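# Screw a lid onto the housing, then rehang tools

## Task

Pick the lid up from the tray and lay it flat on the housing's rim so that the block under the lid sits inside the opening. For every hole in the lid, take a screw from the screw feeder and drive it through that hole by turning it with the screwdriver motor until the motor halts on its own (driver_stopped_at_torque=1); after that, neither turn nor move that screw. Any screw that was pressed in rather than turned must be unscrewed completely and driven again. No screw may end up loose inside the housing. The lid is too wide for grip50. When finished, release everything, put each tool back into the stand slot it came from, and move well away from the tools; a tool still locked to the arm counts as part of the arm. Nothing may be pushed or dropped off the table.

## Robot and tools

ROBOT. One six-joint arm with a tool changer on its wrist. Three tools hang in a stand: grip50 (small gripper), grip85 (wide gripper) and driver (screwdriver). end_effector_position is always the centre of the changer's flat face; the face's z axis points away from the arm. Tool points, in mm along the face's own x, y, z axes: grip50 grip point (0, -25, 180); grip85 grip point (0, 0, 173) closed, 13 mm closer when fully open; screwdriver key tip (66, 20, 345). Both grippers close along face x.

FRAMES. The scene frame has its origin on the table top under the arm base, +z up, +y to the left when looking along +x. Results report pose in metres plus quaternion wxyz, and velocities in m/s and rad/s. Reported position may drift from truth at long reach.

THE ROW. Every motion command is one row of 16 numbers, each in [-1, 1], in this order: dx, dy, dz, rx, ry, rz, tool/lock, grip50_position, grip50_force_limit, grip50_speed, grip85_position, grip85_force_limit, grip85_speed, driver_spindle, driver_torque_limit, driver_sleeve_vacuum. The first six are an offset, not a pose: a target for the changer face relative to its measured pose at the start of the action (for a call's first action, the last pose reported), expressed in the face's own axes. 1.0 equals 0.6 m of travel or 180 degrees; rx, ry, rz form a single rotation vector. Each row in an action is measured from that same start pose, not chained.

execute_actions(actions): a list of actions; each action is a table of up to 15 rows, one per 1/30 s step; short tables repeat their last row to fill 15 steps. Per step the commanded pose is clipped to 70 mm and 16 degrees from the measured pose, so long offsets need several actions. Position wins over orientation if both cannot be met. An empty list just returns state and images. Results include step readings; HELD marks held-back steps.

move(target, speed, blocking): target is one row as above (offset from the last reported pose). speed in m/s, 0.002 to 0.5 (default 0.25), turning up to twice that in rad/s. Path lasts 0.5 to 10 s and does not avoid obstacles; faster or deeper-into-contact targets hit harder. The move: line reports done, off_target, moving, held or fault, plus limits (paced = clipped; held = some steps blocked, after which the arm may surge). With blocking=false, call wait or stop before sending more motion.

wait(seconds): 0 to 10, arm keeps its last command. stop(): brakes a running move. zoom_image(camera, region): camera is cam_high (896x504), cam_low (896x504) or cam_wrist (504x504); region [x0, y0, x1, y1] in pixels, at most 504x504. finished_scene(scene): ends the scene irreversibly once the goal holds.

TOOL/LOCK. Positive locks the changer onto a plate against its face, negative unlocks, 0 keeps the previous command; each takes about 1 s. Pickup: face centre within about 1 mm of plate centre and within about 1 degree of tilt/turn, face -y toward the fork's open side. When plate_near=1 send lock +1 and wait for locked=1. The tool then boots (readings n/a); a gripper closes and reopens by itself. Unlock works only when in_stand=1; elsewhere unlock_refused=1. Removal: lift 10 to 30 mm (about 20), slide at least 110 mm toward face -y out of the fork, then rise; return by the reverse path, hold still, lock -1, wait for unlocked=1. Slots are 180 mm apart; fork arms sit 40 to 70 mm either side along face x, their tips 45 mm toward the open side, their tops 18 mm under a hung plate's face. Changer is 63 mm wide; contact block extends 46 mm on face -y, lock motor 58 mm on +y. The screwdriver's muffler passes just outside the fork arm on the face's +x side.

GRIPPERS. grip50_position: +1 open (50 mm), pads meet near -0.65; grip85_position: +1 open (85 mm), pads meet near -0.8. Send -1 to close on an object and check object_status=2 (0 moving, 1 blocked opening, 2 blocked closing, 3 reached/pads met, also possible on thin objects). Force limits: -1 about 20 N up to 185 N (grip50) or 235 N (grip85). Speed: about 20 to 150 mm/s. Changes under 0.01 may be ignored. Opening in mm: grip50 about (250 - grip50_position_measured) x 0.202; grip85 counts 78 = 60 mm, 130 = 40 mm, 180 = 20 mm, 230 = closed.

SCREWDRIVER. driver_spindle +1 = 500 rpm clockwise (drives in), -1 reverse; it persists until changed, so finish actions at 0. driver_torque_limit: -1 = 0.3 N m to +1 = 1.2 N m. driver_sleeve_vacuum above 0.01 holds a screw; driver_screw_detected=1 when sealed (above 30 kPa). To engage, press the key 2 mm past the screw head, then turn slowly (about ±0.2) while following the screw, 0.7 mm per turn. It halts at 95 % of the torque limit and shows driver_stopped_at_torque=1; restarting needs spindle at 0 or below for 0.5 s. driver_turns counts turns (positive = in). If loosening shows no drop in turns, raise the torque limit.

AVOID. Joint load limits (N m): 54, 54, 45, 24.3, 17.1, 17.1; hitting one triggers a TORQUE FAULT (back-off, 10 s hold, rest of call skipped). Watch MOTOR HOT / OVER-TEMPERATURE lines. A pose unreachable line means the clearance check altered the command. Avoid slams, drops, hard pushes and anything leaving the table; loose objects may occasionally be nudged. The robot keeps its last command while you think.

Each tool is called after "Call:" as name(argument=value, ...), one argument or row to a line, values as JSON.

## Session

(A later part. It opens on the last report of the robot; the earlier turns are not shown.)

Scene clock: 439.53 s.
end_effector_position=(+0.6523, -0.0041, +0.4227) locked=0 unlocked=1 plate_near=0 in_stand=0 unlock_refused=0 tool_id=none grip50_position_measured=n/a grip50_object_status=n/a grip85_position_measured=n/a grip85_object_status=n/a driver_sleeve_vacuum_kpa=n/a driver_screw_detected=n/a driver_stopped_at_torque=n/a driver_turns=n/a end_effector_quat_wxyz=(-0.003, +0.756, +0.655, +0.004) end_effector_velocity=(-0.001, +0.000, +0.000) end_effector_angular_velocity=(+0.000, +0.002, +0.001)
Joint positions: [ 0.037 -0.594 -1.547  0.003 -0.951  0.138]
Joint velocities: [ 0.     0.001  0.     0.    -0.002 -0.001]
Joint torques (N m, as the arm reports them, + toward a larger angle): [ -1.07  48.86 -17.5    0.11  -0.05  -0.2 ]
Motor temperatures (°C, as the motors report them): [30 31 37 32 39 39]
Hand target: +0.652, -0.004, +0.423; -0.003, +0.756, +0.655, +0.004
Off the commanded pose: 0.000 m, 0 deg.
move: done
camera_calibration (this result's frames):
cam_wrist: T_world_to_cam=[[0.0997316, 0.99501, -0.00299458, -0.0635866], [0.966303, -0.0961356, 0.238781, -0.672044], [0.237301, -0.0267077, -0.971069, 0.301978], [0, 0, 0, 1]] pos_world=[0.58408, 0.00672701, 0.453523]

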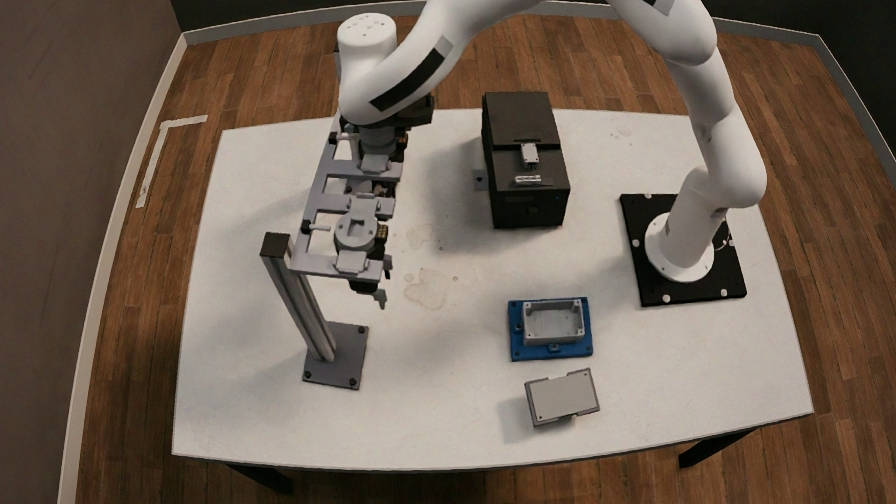

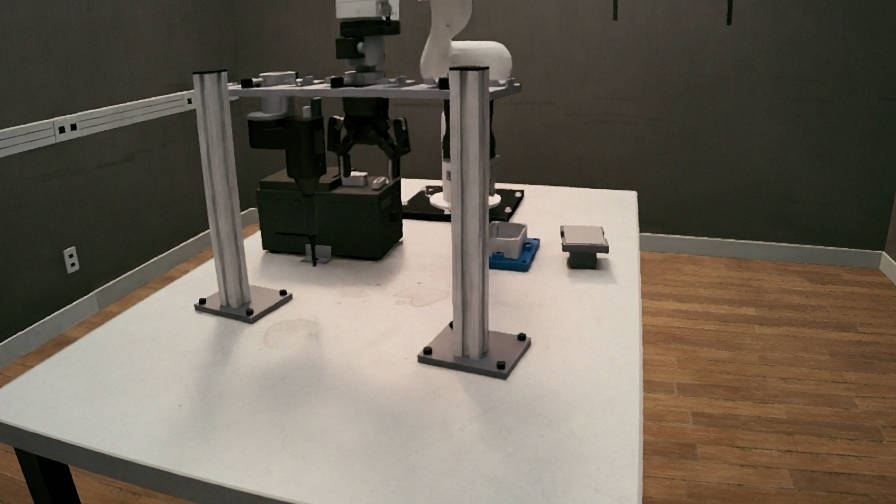

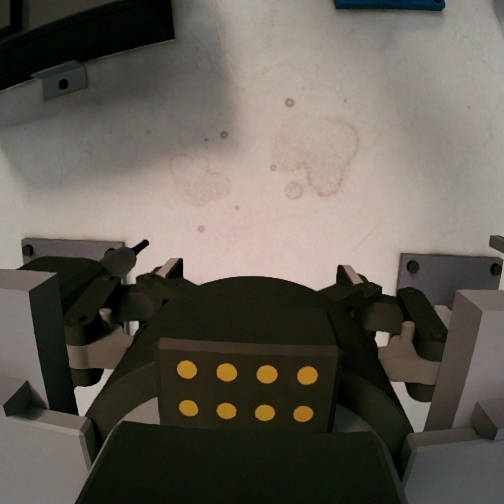

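Call:
move(
  target=[0, 0, 0.007, 0, 0, 0, 0,0,0,0,0,0,0,0,0,0],
  speed=0.005,
)

Scene clock: 453.50 s.
end_effector_position=(+0.6523, -0.0041, +0.4186) locked=0 unlocked=1 plate_near=0 in_stand=0 unlock_refused=0 tool_id=none grip50_position_measured=n/a grip50_object_status=n/a grip85_position_measured=n/a grip85_object_status=n/a driver_sleeve_vacuum_kpa=n/a driver_screw_detected=n/a driver_stopped_at_torque=n/a driver_turns=n/a end_effector_quat_wxyz=(-0.003, +0.756, +0.655, +0.004) end_effector_velocity=(-0.000, -0.000, -0.000) end_effector_angular_velocity=(-0.000, +0.002, +0.001)
Joint positions: [ 0.037 -0.597 -1.542  0.003 -0.943  0.138]
Joint velocities: [-0.    -0.     0.001 -0.001 -0.001 -0.001]
Joint torques (N m, as the arm reports them, + toward a larger angle): [ -1.68  47.94 -17.82   0.21   0.02  -0.22]
Motor temperatures (°C, as the motors report them): [30 31 37 32 39 39]
Hand target: +0.652, -0.004, +0.419; -0.003, +0.756, +0.655, +0.004
Off the commanded pose: 0.000 m, 0 deg.
move: done
camera_calibration (this result's frames):
cam_wrist: T_world_to_cam=[[0.0997425, 0.995009, -0.00300412, -0.0636321], [0.966306, -0.0961443, 0.238765, -0.671042], [0.237284, -0.0267179, -0.971073, 0.297932], [0, 0, 0, 1]] pos_world=[0.584085, 0.00675769, 0.449344]

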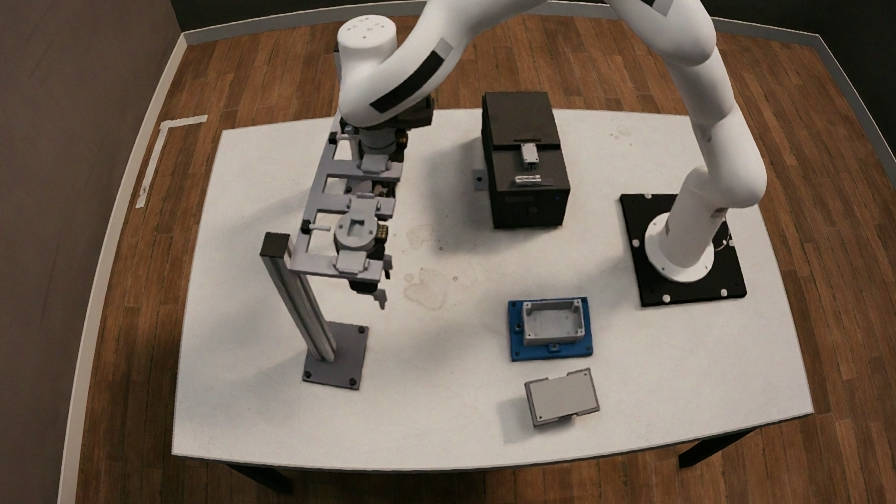

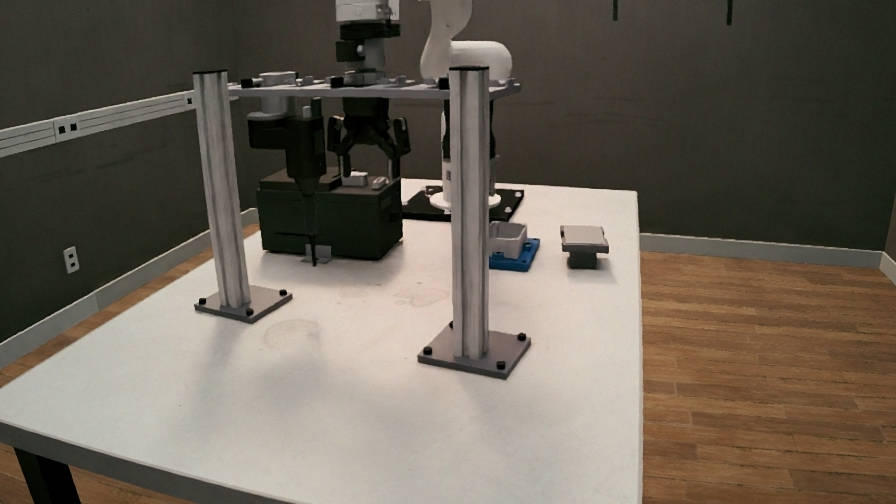

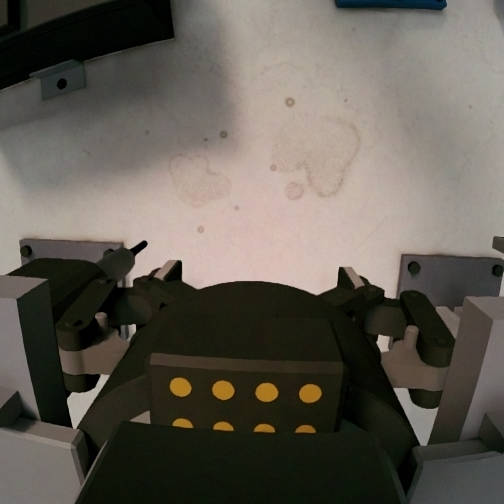

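Boss entered. Continue down.

Call:
move(
  target=[0, 0, 0.01, 0, 0, 0, 0,0,0,0,0,0,0,0,0,0],
  speed=0.008,
)

Scene clock: 459.00 s.
end_effector_position=(+0.6523, -0.0041, +0.4126) locked=0 unlocked=1 plate_near=1 in_stand=1 unlock_refused=0 tool_id=none grip50_position_measured=n/a grip50_object_status=n/a grip85_position_measured=n/a grip85_object_status=n/a driver_sleeve_vacuum_kpa=n/a driver_screw_detected=n/a driver_stopped_at_torque=n/a driver_turns=n/a end_effector_quat_wxyz=(-0.003, +0.756, +0.655, +0.004) end_effector_velocity=(-0.000, +0.000, -0.000) end_effector_angular_velocity=(+0.001, -0.001, -0.000)
Joint positions: [ 0.036 -0.602 -1.535  0.003 -0.932  0.138]
Joint velocities: [0.    0.001 0.001 0.001 0.002 0.   ]
Joint torques (N m, as the arm reports them, + toward a larger angle): [  2.02  46.69 -16.61   0.7   -0.02  -0.38]
Motor temperatures (°C, as the motors report them): [30 31 37 32 39 39]
Hand target: +0.652, -0.004, +0.413; -0.003, +0.756, +0.655, +0.004
Off the commanded pose: 0.000 m, 0 deg.
move: done
camera_calibration (this result's frames):
cam_wrist: T_world_to_cam=[[0.0998601, 0.994997, -0.00305177, -0.0636805], [0.966291, -0.0962467, 0.238787, -0.669641], [0.237298, -0.0267942, -0.971067, 0.292175], [0, 0, 0, 1]] pos_world=[0.584094, 0.00673973, 0.443429]

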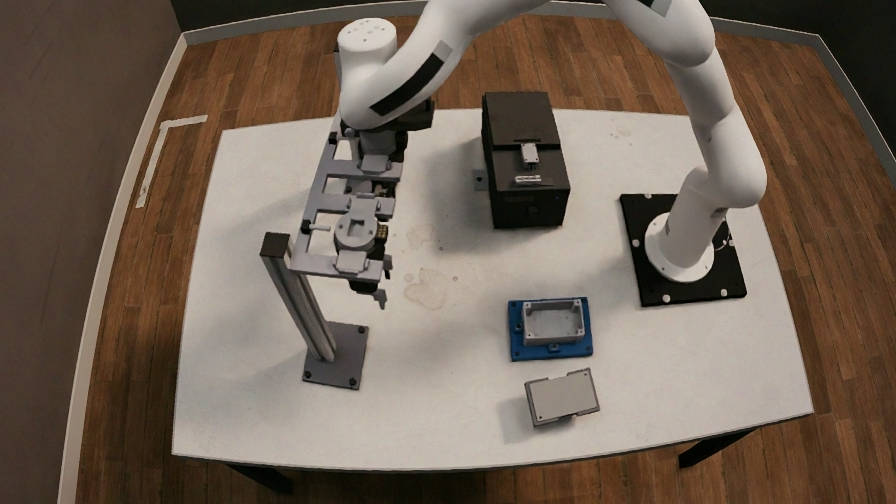

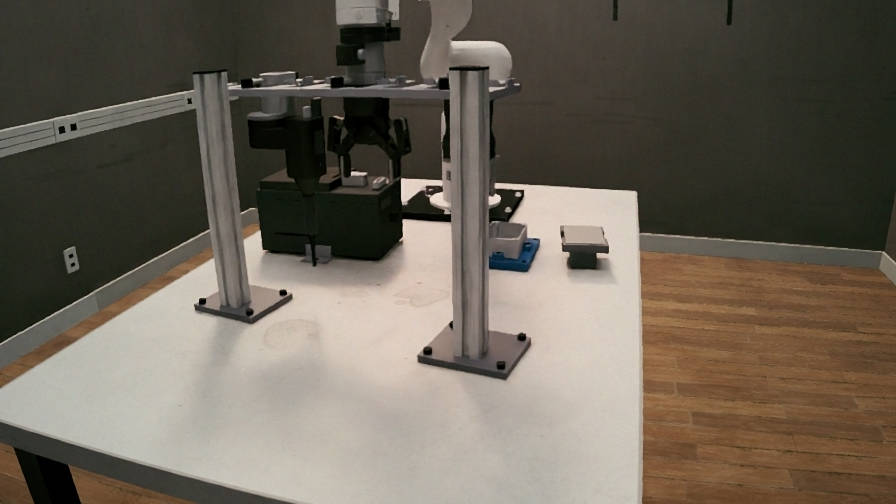

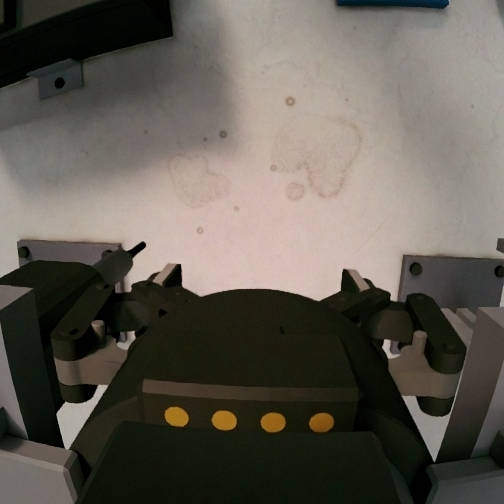

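Call:
execute_actions(
  actions=[
    [[0,0,0,0,0,0,1,0,0,0,1,0,0,0,0,0]],
    [[0,0,0,0,0,0,1,0,0,0,1,0,0,0,0,0]],
    [[0,0,0,0,0,0,1,0,0,0,1,0,0,0,0,0]],
  ],
)

Scene clock: 465.43 s.
end_effector_position=(+0.6522, -0.0043, +0.4125) locked=1 unlocked=0 plate_near=1 in_stand=1 unlock_refused=0 tool_id=grip85 grip50_position_measured=n/a grip50_object_status=n/a grip85_position_measured=n/a grip85_object_status=n/a driver_sleeve_vacuum_kpa=n/a driver_screw_detected=n/a driver_stopped_at_torque=n/a driver_turns=n/a end_effector_quat_wxyz=(-0.003, +0.756, +0.655, +0.003) end_effector_velocity=(+0.000, +0.000, -0.000) end_effector_angular_velocity=(+0.000, +0.000, +0.000)
Joint positions: [ 0.036 -0.602 -1.535  0.003 -0.932  0.137]
Joint velocities: [ 0.    -0.001 -0.     0.     0.    -0.   ]
Joint torques (N m, as the arm reports them, + toward a larger angle): [  6.96  58.24 -22.16   2.04   0.67  -0.42]
Motor temperatures (°C, as the motors report them): [30 31 37 32 39 39]
Hand target: +0.652, -0.004, +0.412; -0.003, +0.756, +0.655, +0.003
Off the commanded pose: 0.000 m, 0 deg.
Step readings (end_effector_position; steps 1 to 15: 1st action; 16 to 30: 2nd action; 31 to 45: 3rd action):
0: (+0.6523, -0.0041, +0.4126)
1: (+0.6523, -0.0041, +0.4126)
2: (+0.6523, -0.0041, +0.4126)
4: (+0.6523, -0.0041, +0.4126)
8: (+0.6523, -0.0041, +0.4126)
15: (+0.6522, -0.0042, +0.4123)
16: (+0.6522, -0.0042, +0.4122)
17: (+0.6522, -0.0042, +0.4121)
19: (+0.6521, -0.0042, +0.4120)
23: (+0.6521, -0.0043, +0.4122)
30: (+0.6522, -0.0043, +0.4124)
31: (+0.6522, -0.0043, +0.4124)
32: (+0.6522, -0.0043, +0.4125)
34: (+0.6522, -0.0043, +0.4125)
38: (+0.6522, -0.0043, +0.4125)
45: end_effector_position above
camera_calibration (this result's frames):
cam_wrist: T_world_to_cam=[[0.099853, 0.994997, -0.00316242, -0.0634888], [0.966441, -0.0962303, 0.238182, -0.66935], [0.236686, -0.0268395, -0.971215, 0.292475], [0, 0, 0, 1]] pos_world=[0.584002, 0.00660937, 0.443283]

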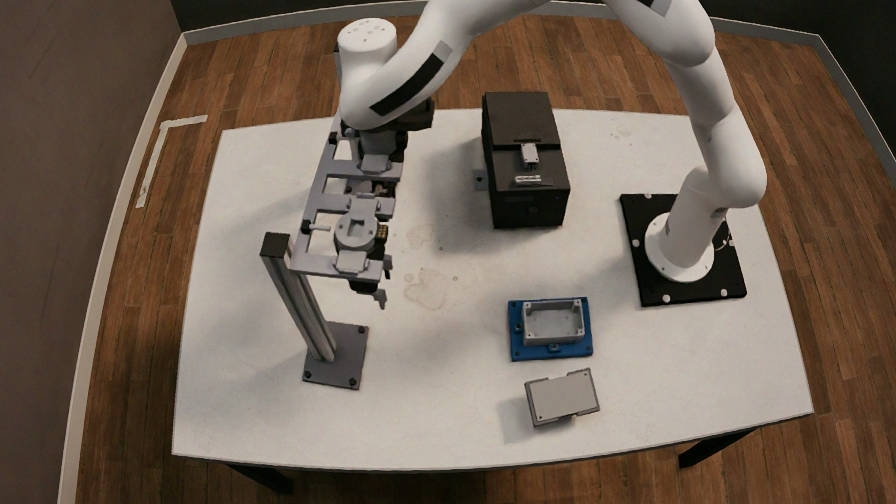

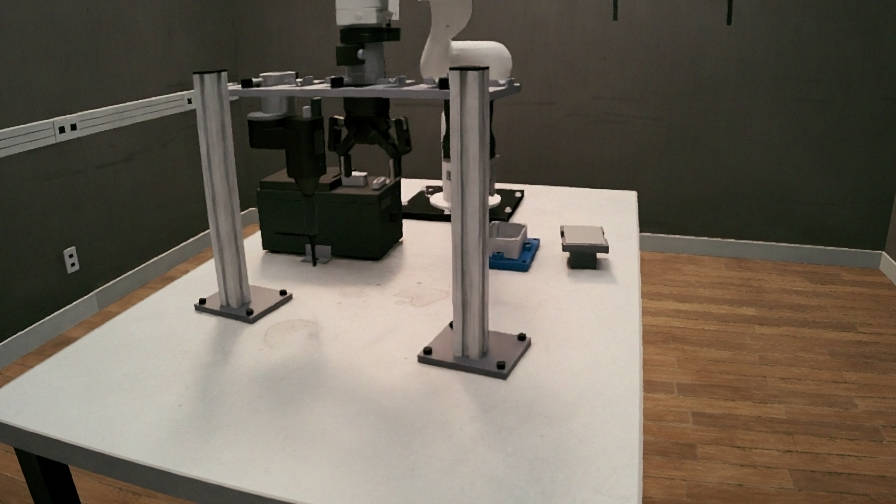

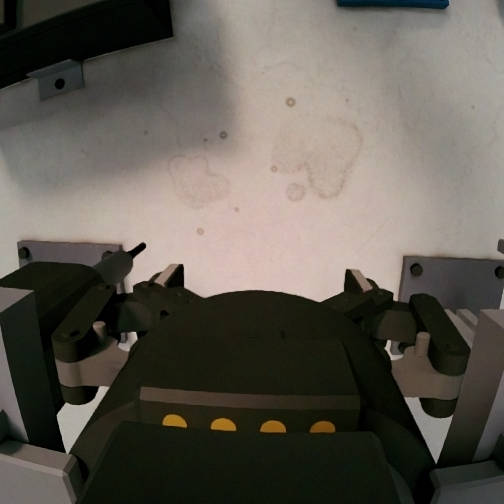

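Call:
move(
  target=[0, 0, -0.0333, 0, 0, 0, 0,0,0,0,1,0,0,0,0,0],
  speed=0.05,
)

Call:
move(
  target=[0, -0.25, 0, 0, 0, 0, 0,0,0,0,1,0,0,0,0,0],
  speed=0.15,
)

Scene clock: 470.97 s.
end_effector_position=(+0.6522, -0.0043, +0.4323) locked=1 unlocked=0 plate_near=1 in_stand=0 unlock_refused=0 tool_id=grip85 grip50_position_measured=n/a grip50_object_status=n/a grip85_position_measured=3 grip85_object_status=3 driver_sleeve_vacuum_kpa=n/a driver_screw_detected=n/a driver_stopped_at_torque=n/a driver_turns=n/a end_effector_quat_wxyz=(-0.003, +0.756, +0.655, +0.003) end_effector_velocity=(-0.000, -0.000, -0.000) end_effector_angular_velocity=(-0.001, +0.003, -0.000)
Joint positions: [ 0.036 -0.587 -1.558  0.003 -0.97   0.137]
Joint velocities: [-0.    -0.     0.    -0.001 -0.002  0.   ]
Joint torques (N m, as the arm reports them, + toward a larger angle): [ -1.45  59.84 -22.69   0.26  -0.06  -0.3 ]
Motor temperatures (°C, as the motors report them): [30 31 37 32 39 39]
Hand target: +0.652, -0.004, +0.432; -0.003, +0.756, +0.655, +0.003
Off the commanded pose: 0.000 m, 0 deg.
move: done
camera_calibration (this result's frames):
cam_wrist: T_world_to_cam=[[0.0997119, 0.995011, -0.00311175, -0.0632773], [0.966481, -0.0961083, 0.23807, -0.674023], [0.236583, -0.0267458, -0.971243, 0.311823], [0, 0, 0, 1]] pos_world=[0.583968, 0.00652246, 0.463124]

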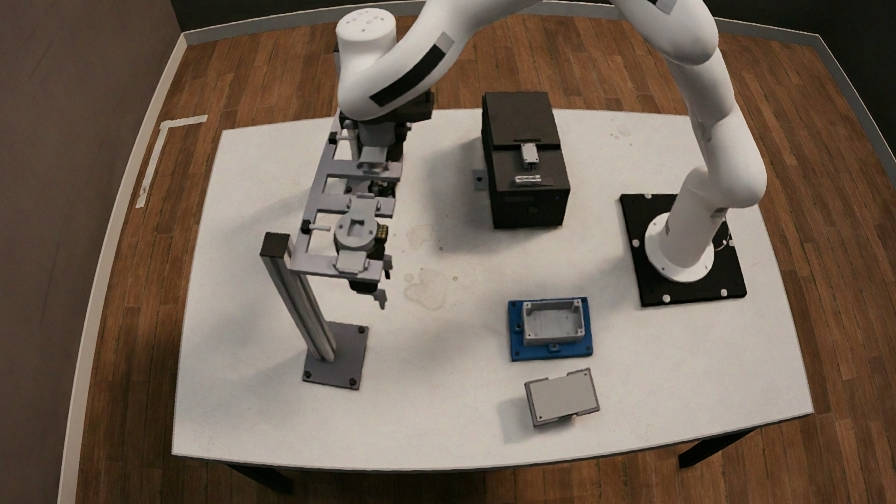

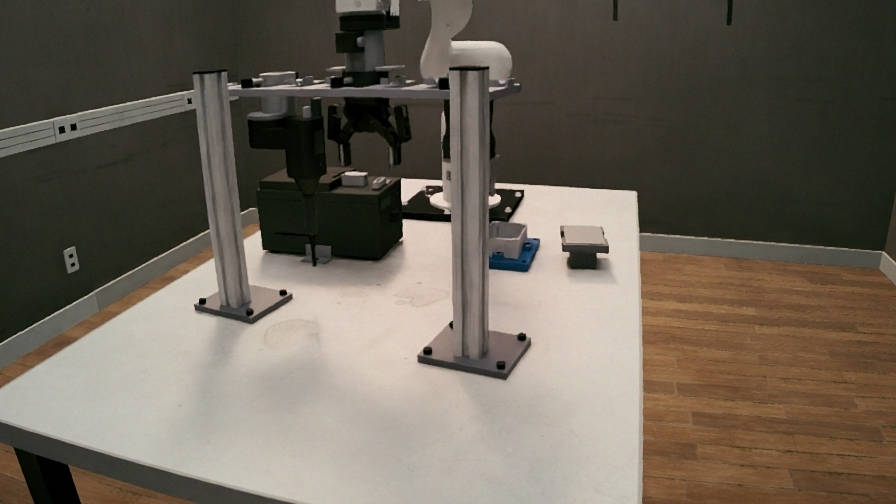

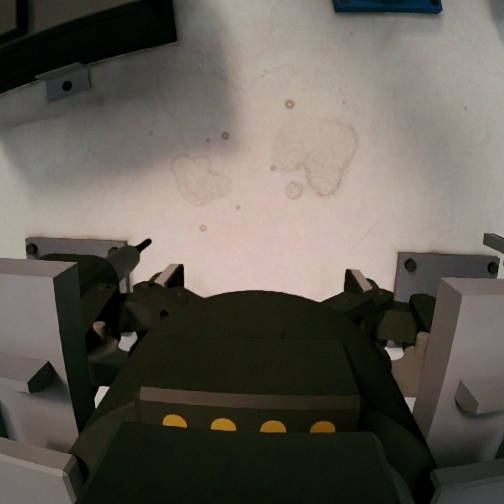

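Scene clock: 472.40 s.
end_effector_position=(+0.5040, +0.0172, +0.4323) locked=1 unlocked=0 plate_near=1 in_stand=0 unlock_refused=0 tool_id=grip85 grip50_position_measured=n/a grip50_object_status=n/a grip85_position_measured=3 grip85_object_status=3 driver_sleeve_vacuum_kpa=n/a driver_screw_detected=n/a driver_stopped_at_torque=n/a driver_turns=n/a end_effector_quat_wxyz=(-0.003, +0.756, +0.655, +0.004) end_effector_velocity=(-0.002, +0.000, -0.000) end_effector_angular_velocity=(+0.000, +0.004, +0.000)
Joint positions: [ 0.078 -0.225 -1.066  0.004 -0.84   0.179]
Joint velocities: [ 0.     0.002  0.003  0.    -0.002  0.   ]
Joint torques (N m, as the arm reports them, + toward a larger angle): [ -2.26  39.19 -21.76   0.18  -0.01  -0.38]
Motor temperatures (°C, as the motors report them): [30 31 37 32 39 39]
Hand target: +0.504, +0.017, +0.432; -0.003, +0.756, +0.655, +0.003
Off the commanded pose: 0.000 m, 0 deg.
move: done
camera_calibration (this result's frames):
cam_wrist: T_world_to_cam=[[0.0999295, 0.99499, -0.00315184, -0.0700256], [0.966402, -0.0963034, 0.238314, -0.528778], [0.236816, -0.0268605, -0.971183, 0.347365], [0, 0, 0, 1]] pos_world=[0.435748, 0.0280821, 0.463149]

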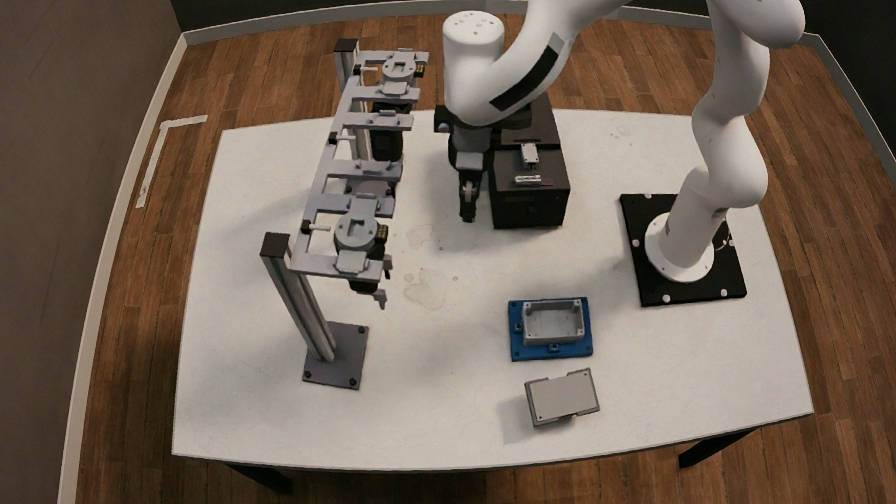

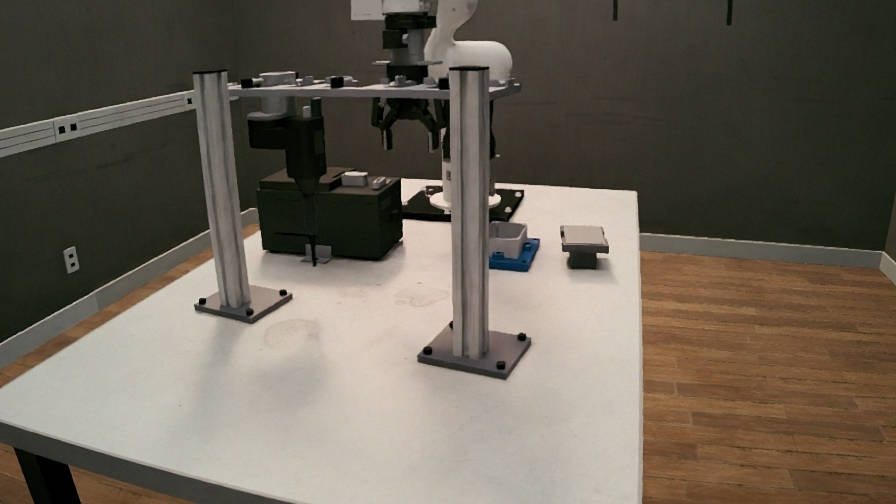

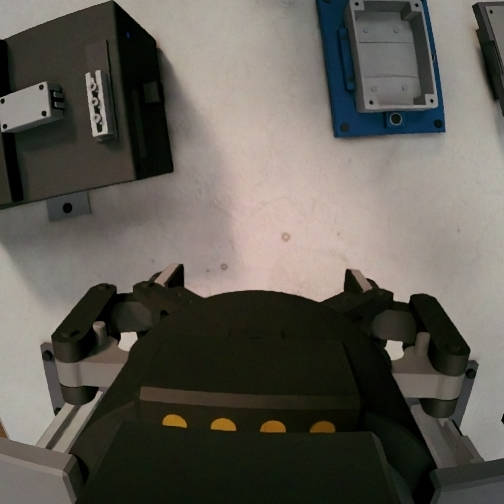

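Call:
move(
  target=[0.5413, -0.2633, 0.17, 0, 0, -0.117, 0,0,0,0,1,0,0,0,0,0],
  speed=0.3,
)

Scene clock: 506.07 s.
end_effector_position=(+0.3945, +0.3618, +0.3330) locked=1 unlocked=0 plate_near=1 in_stand=0 unlock_refused=0 tool_id=grip85 grip50_position_measured=n/a grip50_object_status=n/a grip85_position_measured=3 grip85_object_status=3 driver_sleeve_vacuum_kpa=n/a driver_screw_detected=n/a driver_stopped_at_torque=n/a driver_turns=n/a end_effector_quat_wxyz=(-0.002, +0.624, +0.782, +0.004) end_effector_velocity=(-0.000, +0.001, -0.000) end_effector_angular_velocity=(-0.001, +0.001, +0.000)
Joint positions: [ 0.784 -0.421 -1.07   0.004 -0.646  0.517]
Joint velocities: [ 0.002 -0.002 -0.002  0.    -0.001  0.002]
Joint torques (N m, as the arm reports them, + toward a larger angle): [ -1.88  47.41 -19.48   0.46  -0.03  -0.24]
Motor temperatures (°C, as the motors report them): [30 31 38 32 39 39]
Hand target: +0.394, +0.362, +0.333; -0.003, +0.624, +0.782, +0.004
Off the commanded pose: 0.001 m, 0 deg.
move: done
camera_calibration (this result's frames):
cam_wrist: T_world_to_cam=[[-0.263583, 0.964631, -0.0034719, -0.247766], [0.936107, 0.256655, 0.240482, -0.482577], [0.232867, 0.0601369, -0.970647, 0.255974], [0, 0, 0, 1]] pos_world=[0.326829, 0.347465, 0.363652]

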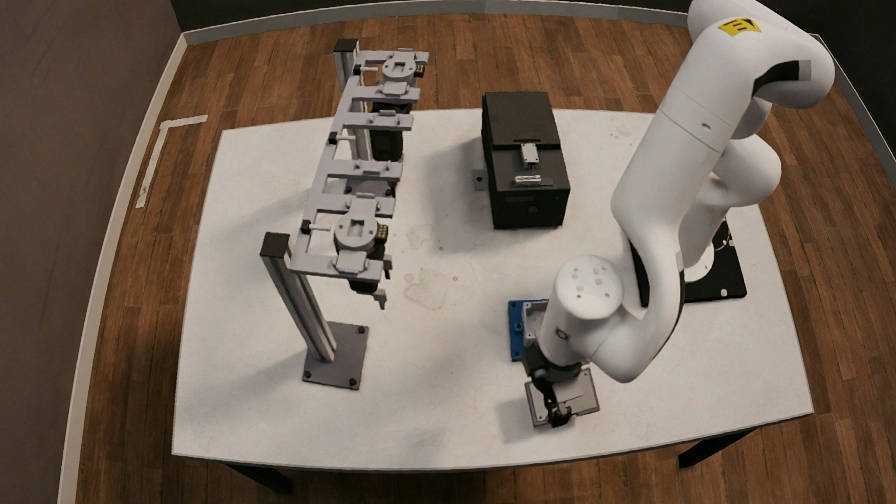

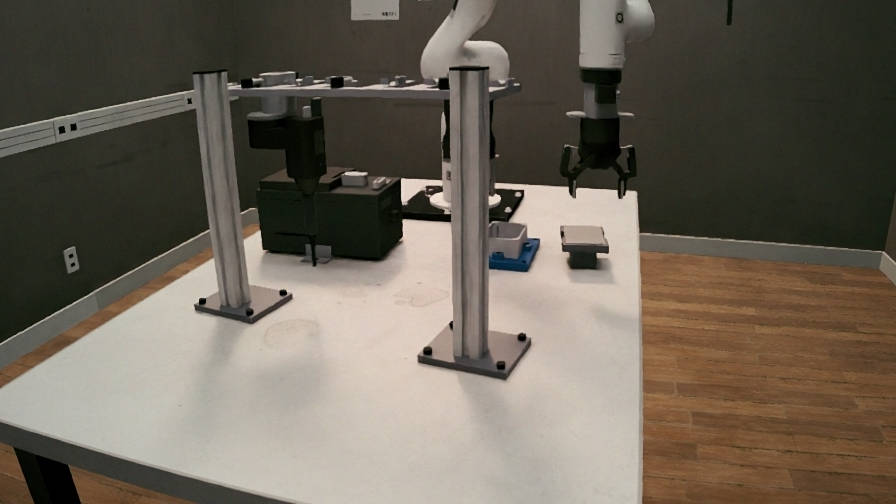

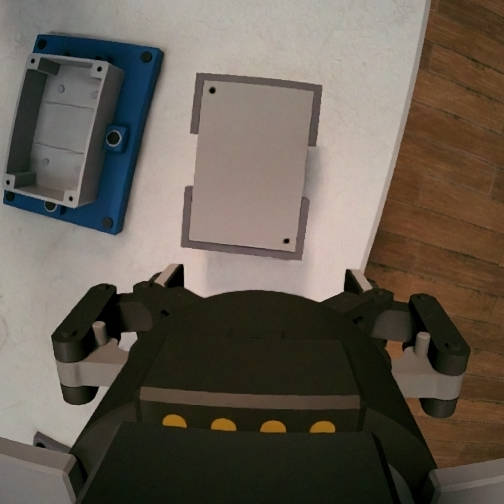

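Call:
zoom_image(
  camera="cam_wrist",
  region=[160, 60, 340, 270],
)

Call:
zoom_image(
  camera="cam_wrist",
  region=[0, 25, 180, 245],
)

Region (160, 60, 340, 270) of cam_wrist's 504x504 image, scaled by 2.400, with more detail than that image has; it fills the left 432 columns of this view, and the rest is white.

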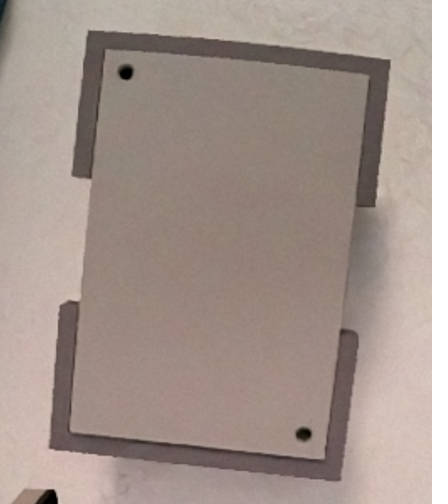

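Region (0, 25, 180, 245) of cam_wrist's 504x504 image, scaled by 2.291, with more detail than that image has; it fills the left 412 columns of this view, and the rest is white.

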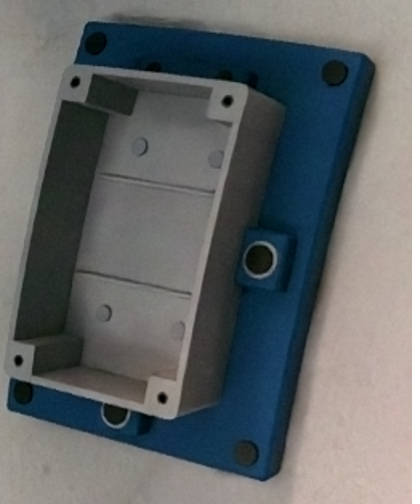

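Call:
move(
  target=[-0.004, -0.095, 0.0883, 0, 0, 0.02, 0,0,0,0,1,0,0,0,0,0],
  speed=0.15,
)

Scene clock: 549.50 s.
end_effector_position=(+0.3397, +0.3474, +0.2801) locked=1 unlocked=0 plate_near=1 in_stand=0 unlock_refused=0 tool_id=grip85 grip50_position_measured=n/a grip50_object_status=n/a grip85_position_measured=3 grip85_object_status=3 driver_sleeve_vacuum_kpa=n/a driver_screw_detected=n/a driver_stopped_at_torque=n/a driver_turns=n/a end_effector_quat_wxyz=(-0.003, +0.648, +0.762, +0.004) end_effector_velocity=(-0.001, -0.001, -0.001) end_effector_angular_velocity=(-0.002, +0.001, -0.001)
Joint positions: [ 0.838 -0.404 -0.896  0.004 -0.489  0.633]
Joint velocities: [ 0.001 -0.001  0.003 -0.002  0.002  0.004]
Joint torques (N m, as the arm reports them, + toward a larger angle): [ -1.73  42.36 -17.83   0.28  -0.11  -0.29]
Motor temperatures (°C, as the motors report them): [30 31 38 32 39 39]
Hand target: +0.339, +0.347, +0.280; -0.003, +0.648, +0.762, +0.004
Off the commanded pose: 0.000 m, 0 deg.
move: done
camera_calibration (this result's frames):
cam_wrist: T_world_to_cam=[[-0.202379, 0.979303, -0.00296141, -0.274546], [0.9504, 0.197134, 0.240578, -0.399146], [0.236182, 0.0458734, -0.970625, 0.222094], [0, 0, 0, 1]] pos_world=[0.271332, 0.337361, 0.310783]

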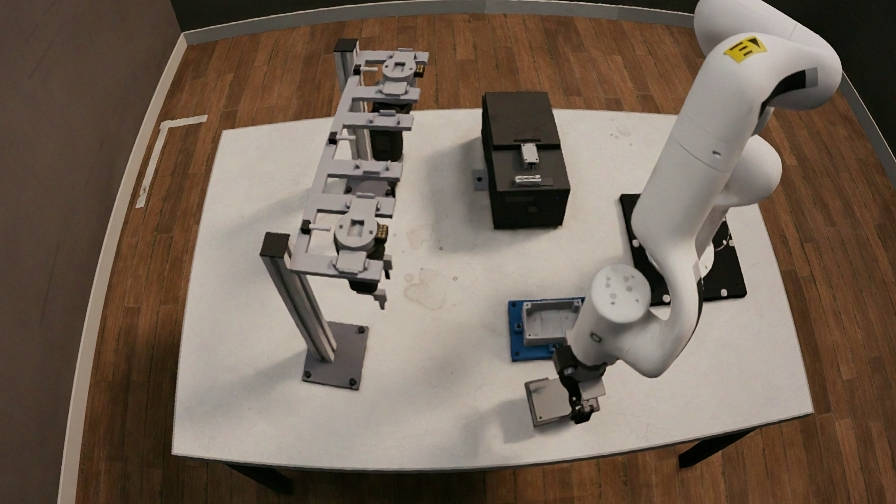

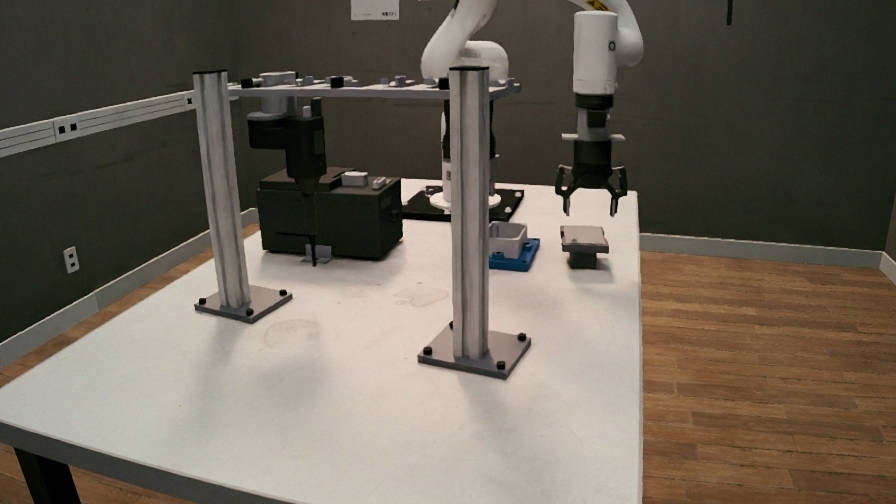

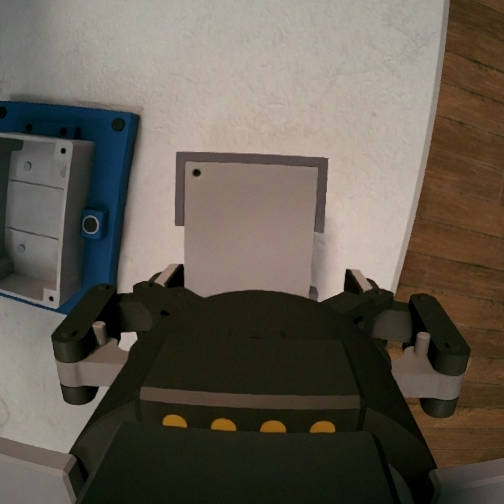

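Call:
zoom_image(
  camera="cam_wrist",
  region=[130, 140, 390, 320],
)

Call:
zoom_image(
  camera="cam_low",
  region=[530, 150, 650, 280],
)

Region (130, 140, 390, 320) of cam_wrist's 504x504 image, scaled by 1.938, with more detail than that image has; it fills the top 349 rows of this view, and the rest is white.

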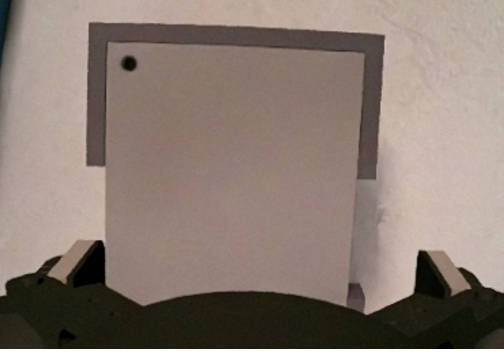

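Region (530, 150, 650, 280) of cam_low's 896x504 image, scaled by 3.877, with more detail than that image has; it fills the left 465 columns of this view, and the rest is white.

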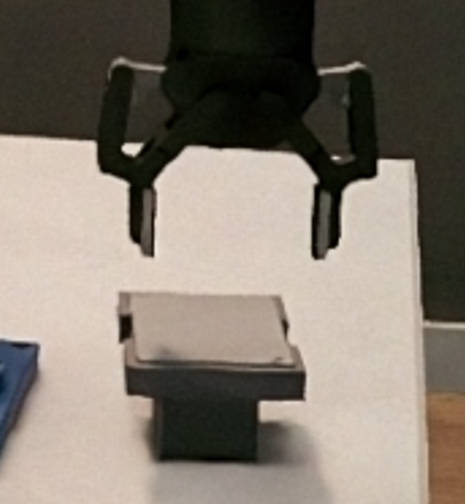

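Call:
move(
  target=[0, 0, 0.045, 0, 0, 0, 0,0,0,0,1,0,0,0,0,0],
  speed=0.05,
)

Call:
zoom_image(
  camera="cam_low",
  region=[530, 170, 650, 290],
)

Scene clock: 670.37 s.
end_effector_position=(+0.3398, +0.3477, +0.2533) locked=1 unlocked=0 plate_near=1 in_stand=0 unlock_refused=0 tool_id=grip85 grip50_position_measured=n/a grip50_object_status=n/a grip85_position_measured=3 grip85_object_status=3 driver_sleeve_vacuum_kpa=n/a driver_screw_detected=n/a driver_stopped_at_torque=n/a driver_turns=n/a end_effector_quat_wxyz=(-0.002, +0.648, +0.762, +0.004) end_effector_velocity=(+0.000, +0.000, -0.000) end_effector_angular_velocity=(+0.001, -0.001, +0.000)
Joint positions: [ 0.838 -0.454 -0.89   0.004 -0.432  0.633]
Joint velocities: [ 0.    -0.    -0.001  0.     0.001  0.   ]
Joint torques (N m, as the arm reports them, + toward a larger angle): [ -1.77  42.97 -17.23  -0.08   0.05  -0.35]
Motor temperatures (°C, as the motors report them): [30 31 38 32 39 39]
Hand target: +0.340, +0.348, +0.253; -0.002, +0.648, +0.762, +0.004
Off the commanded pose: 0.000 m, 0 deg.
move: done
camera_calibration (this result's frames):
cam_wrist: T_world_to_cam=[[-0.202333, 0.979312, -0.00291724, -0.274889], [0.950359, 0.197069, 0.240792, -0.392835], [0.236386, 0.0459479, -0.970572, 0.195879], [0, 0, 0, 1]] pos_world=[0.271412, 0.337617, 0.283904]

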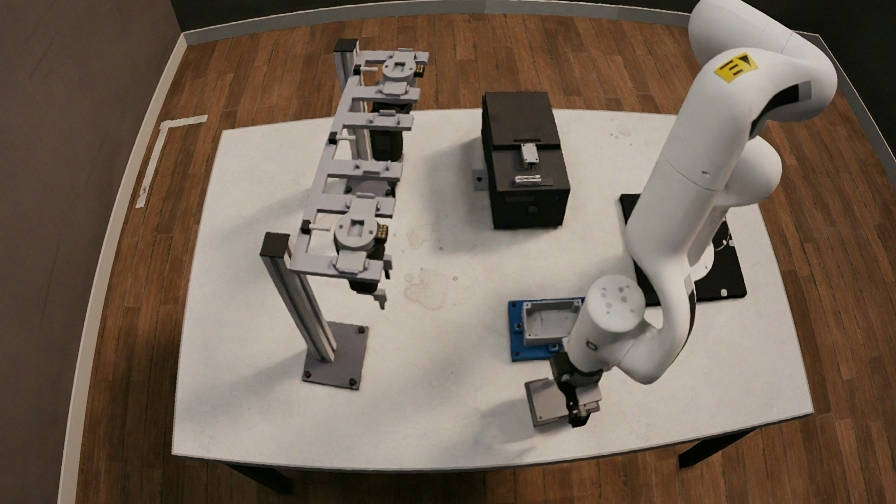

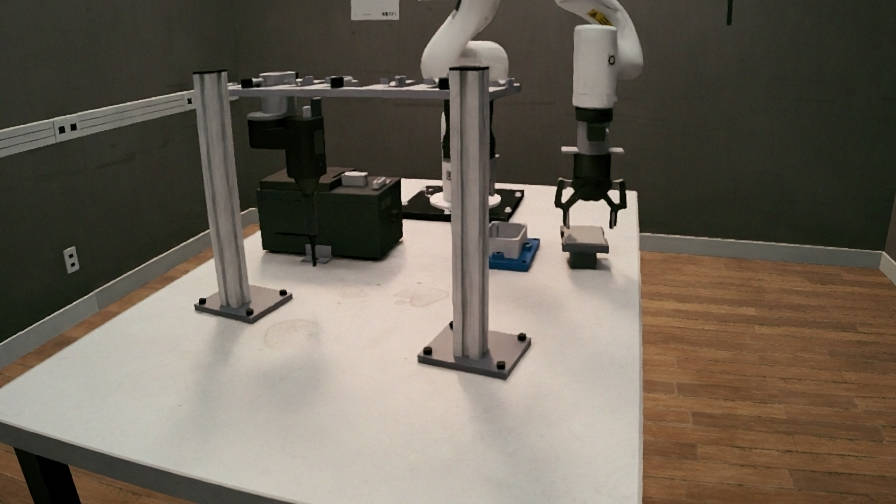

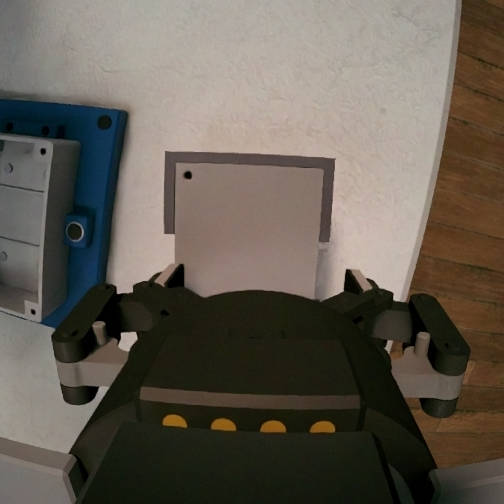

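Region (530, 170, 650, 290) of cam_low's 896x504 image, scaled by 4.200, with more detail than that image has.

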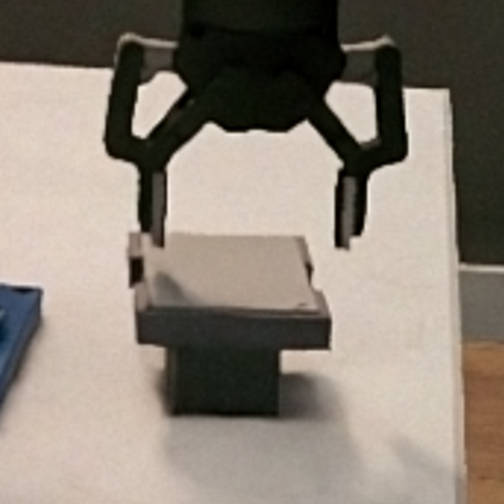

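Call:
move(
  target=[0, 0, 0.018, 0, 0, 0, 0,0,0,0,1,0,0,0,0,0],
  speed=0.01,
)

Call:
zoom_image(
  camera="cam_low",
  region=[530, 170, 650, 290],
)

Scene clock: 680.80 s.
end_effector_position=(+0.3398, +0.3477, +0.2425) locked=1 unlocked=0 plate_near=1 in_stand=0 unlock_refused=0 tool_id=grip85 grip50_position_measured=n/a grip50_object_status=n/a grip85_position_measured=3 grip85_object_status=3 driver_sleeve_vacuum_kpa=n/a driver_screw_detected=n/a driver_stopped_at_torque=n/a driver_turns=n/a end_effector_quat_wxyz=(-0.002, +0.648, +0.762, +0.004) end_effector_velocity=(+0.000, +0.000, -0.000) end_effector_angular_velocity=(+0.001, -0.001, -0.000)
Joint positions: [ 0.838 -0.476 -0.888  0.005 -0.409  0.633]
Joint velocities: [-0.    -0.001 -0.    -0.     0.002  0.   ]
Joint torques (N m, as the arm reports them, + toward a larger angle): [ -2.97  43.26 -16.25  -0.14   0.11  -0.26]
Motor temperatures (°C, as the motors report them): [30 31 38 32 39 39]
Hand target: +0.340, +0.348, +0.242; -0.002, +0.648, +0.762, +0.004
Off the commanded pose: 0.000 m, 0 deg.
move: done
camera_calibration (this result's frames):
cam_wrist: T_world_to_cam=[[-0.202318, 0.979315, -0.00297071, -0.274987], [0.950364, 0.197067, 0.240776, -0.390267], [0.236381, 0.0458901, -0.970576, 0.185454], [0, 0, 0, 1]] pos_world=[0.271423, 0.337698, 0.273147]

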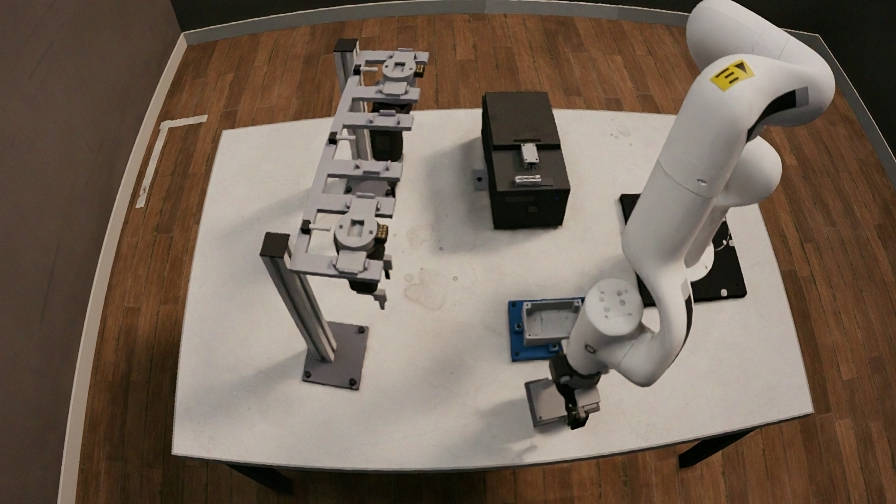

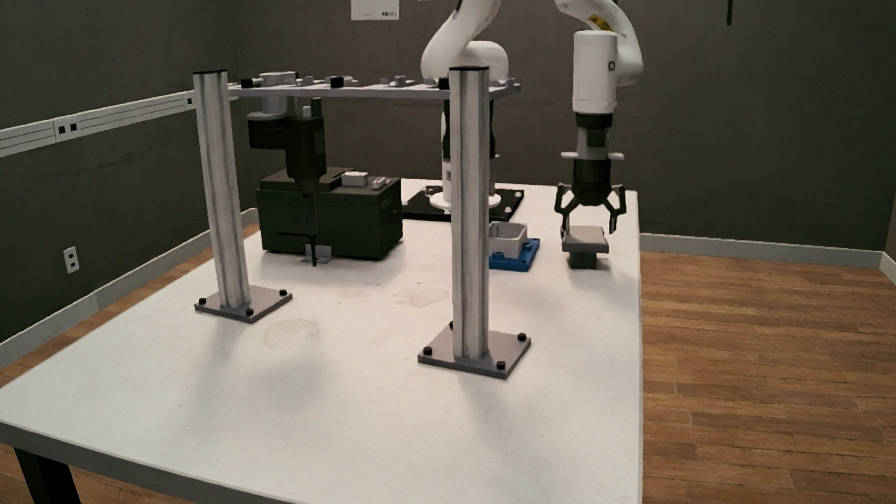

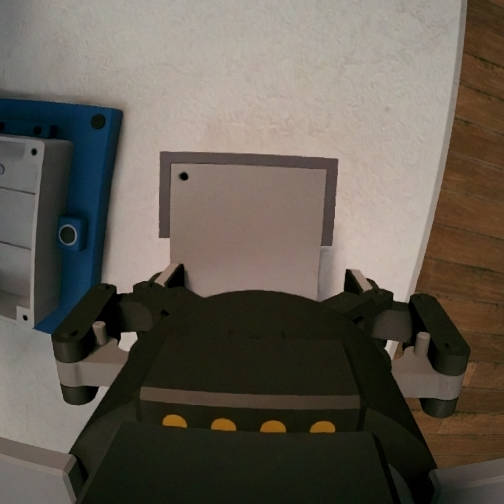

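Region (530, 170, 650, 290) of cam_low's 896x504 image, scaled by 4.200, with more detail than that image has.

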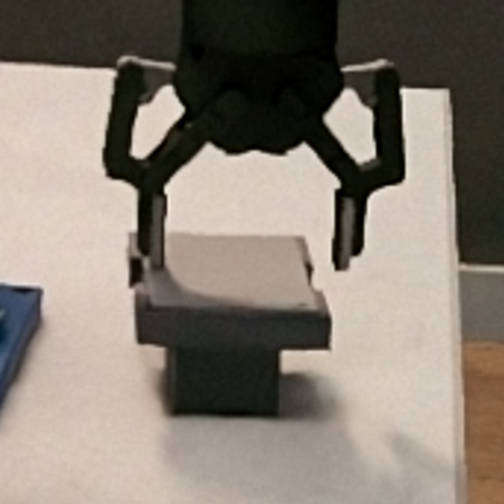

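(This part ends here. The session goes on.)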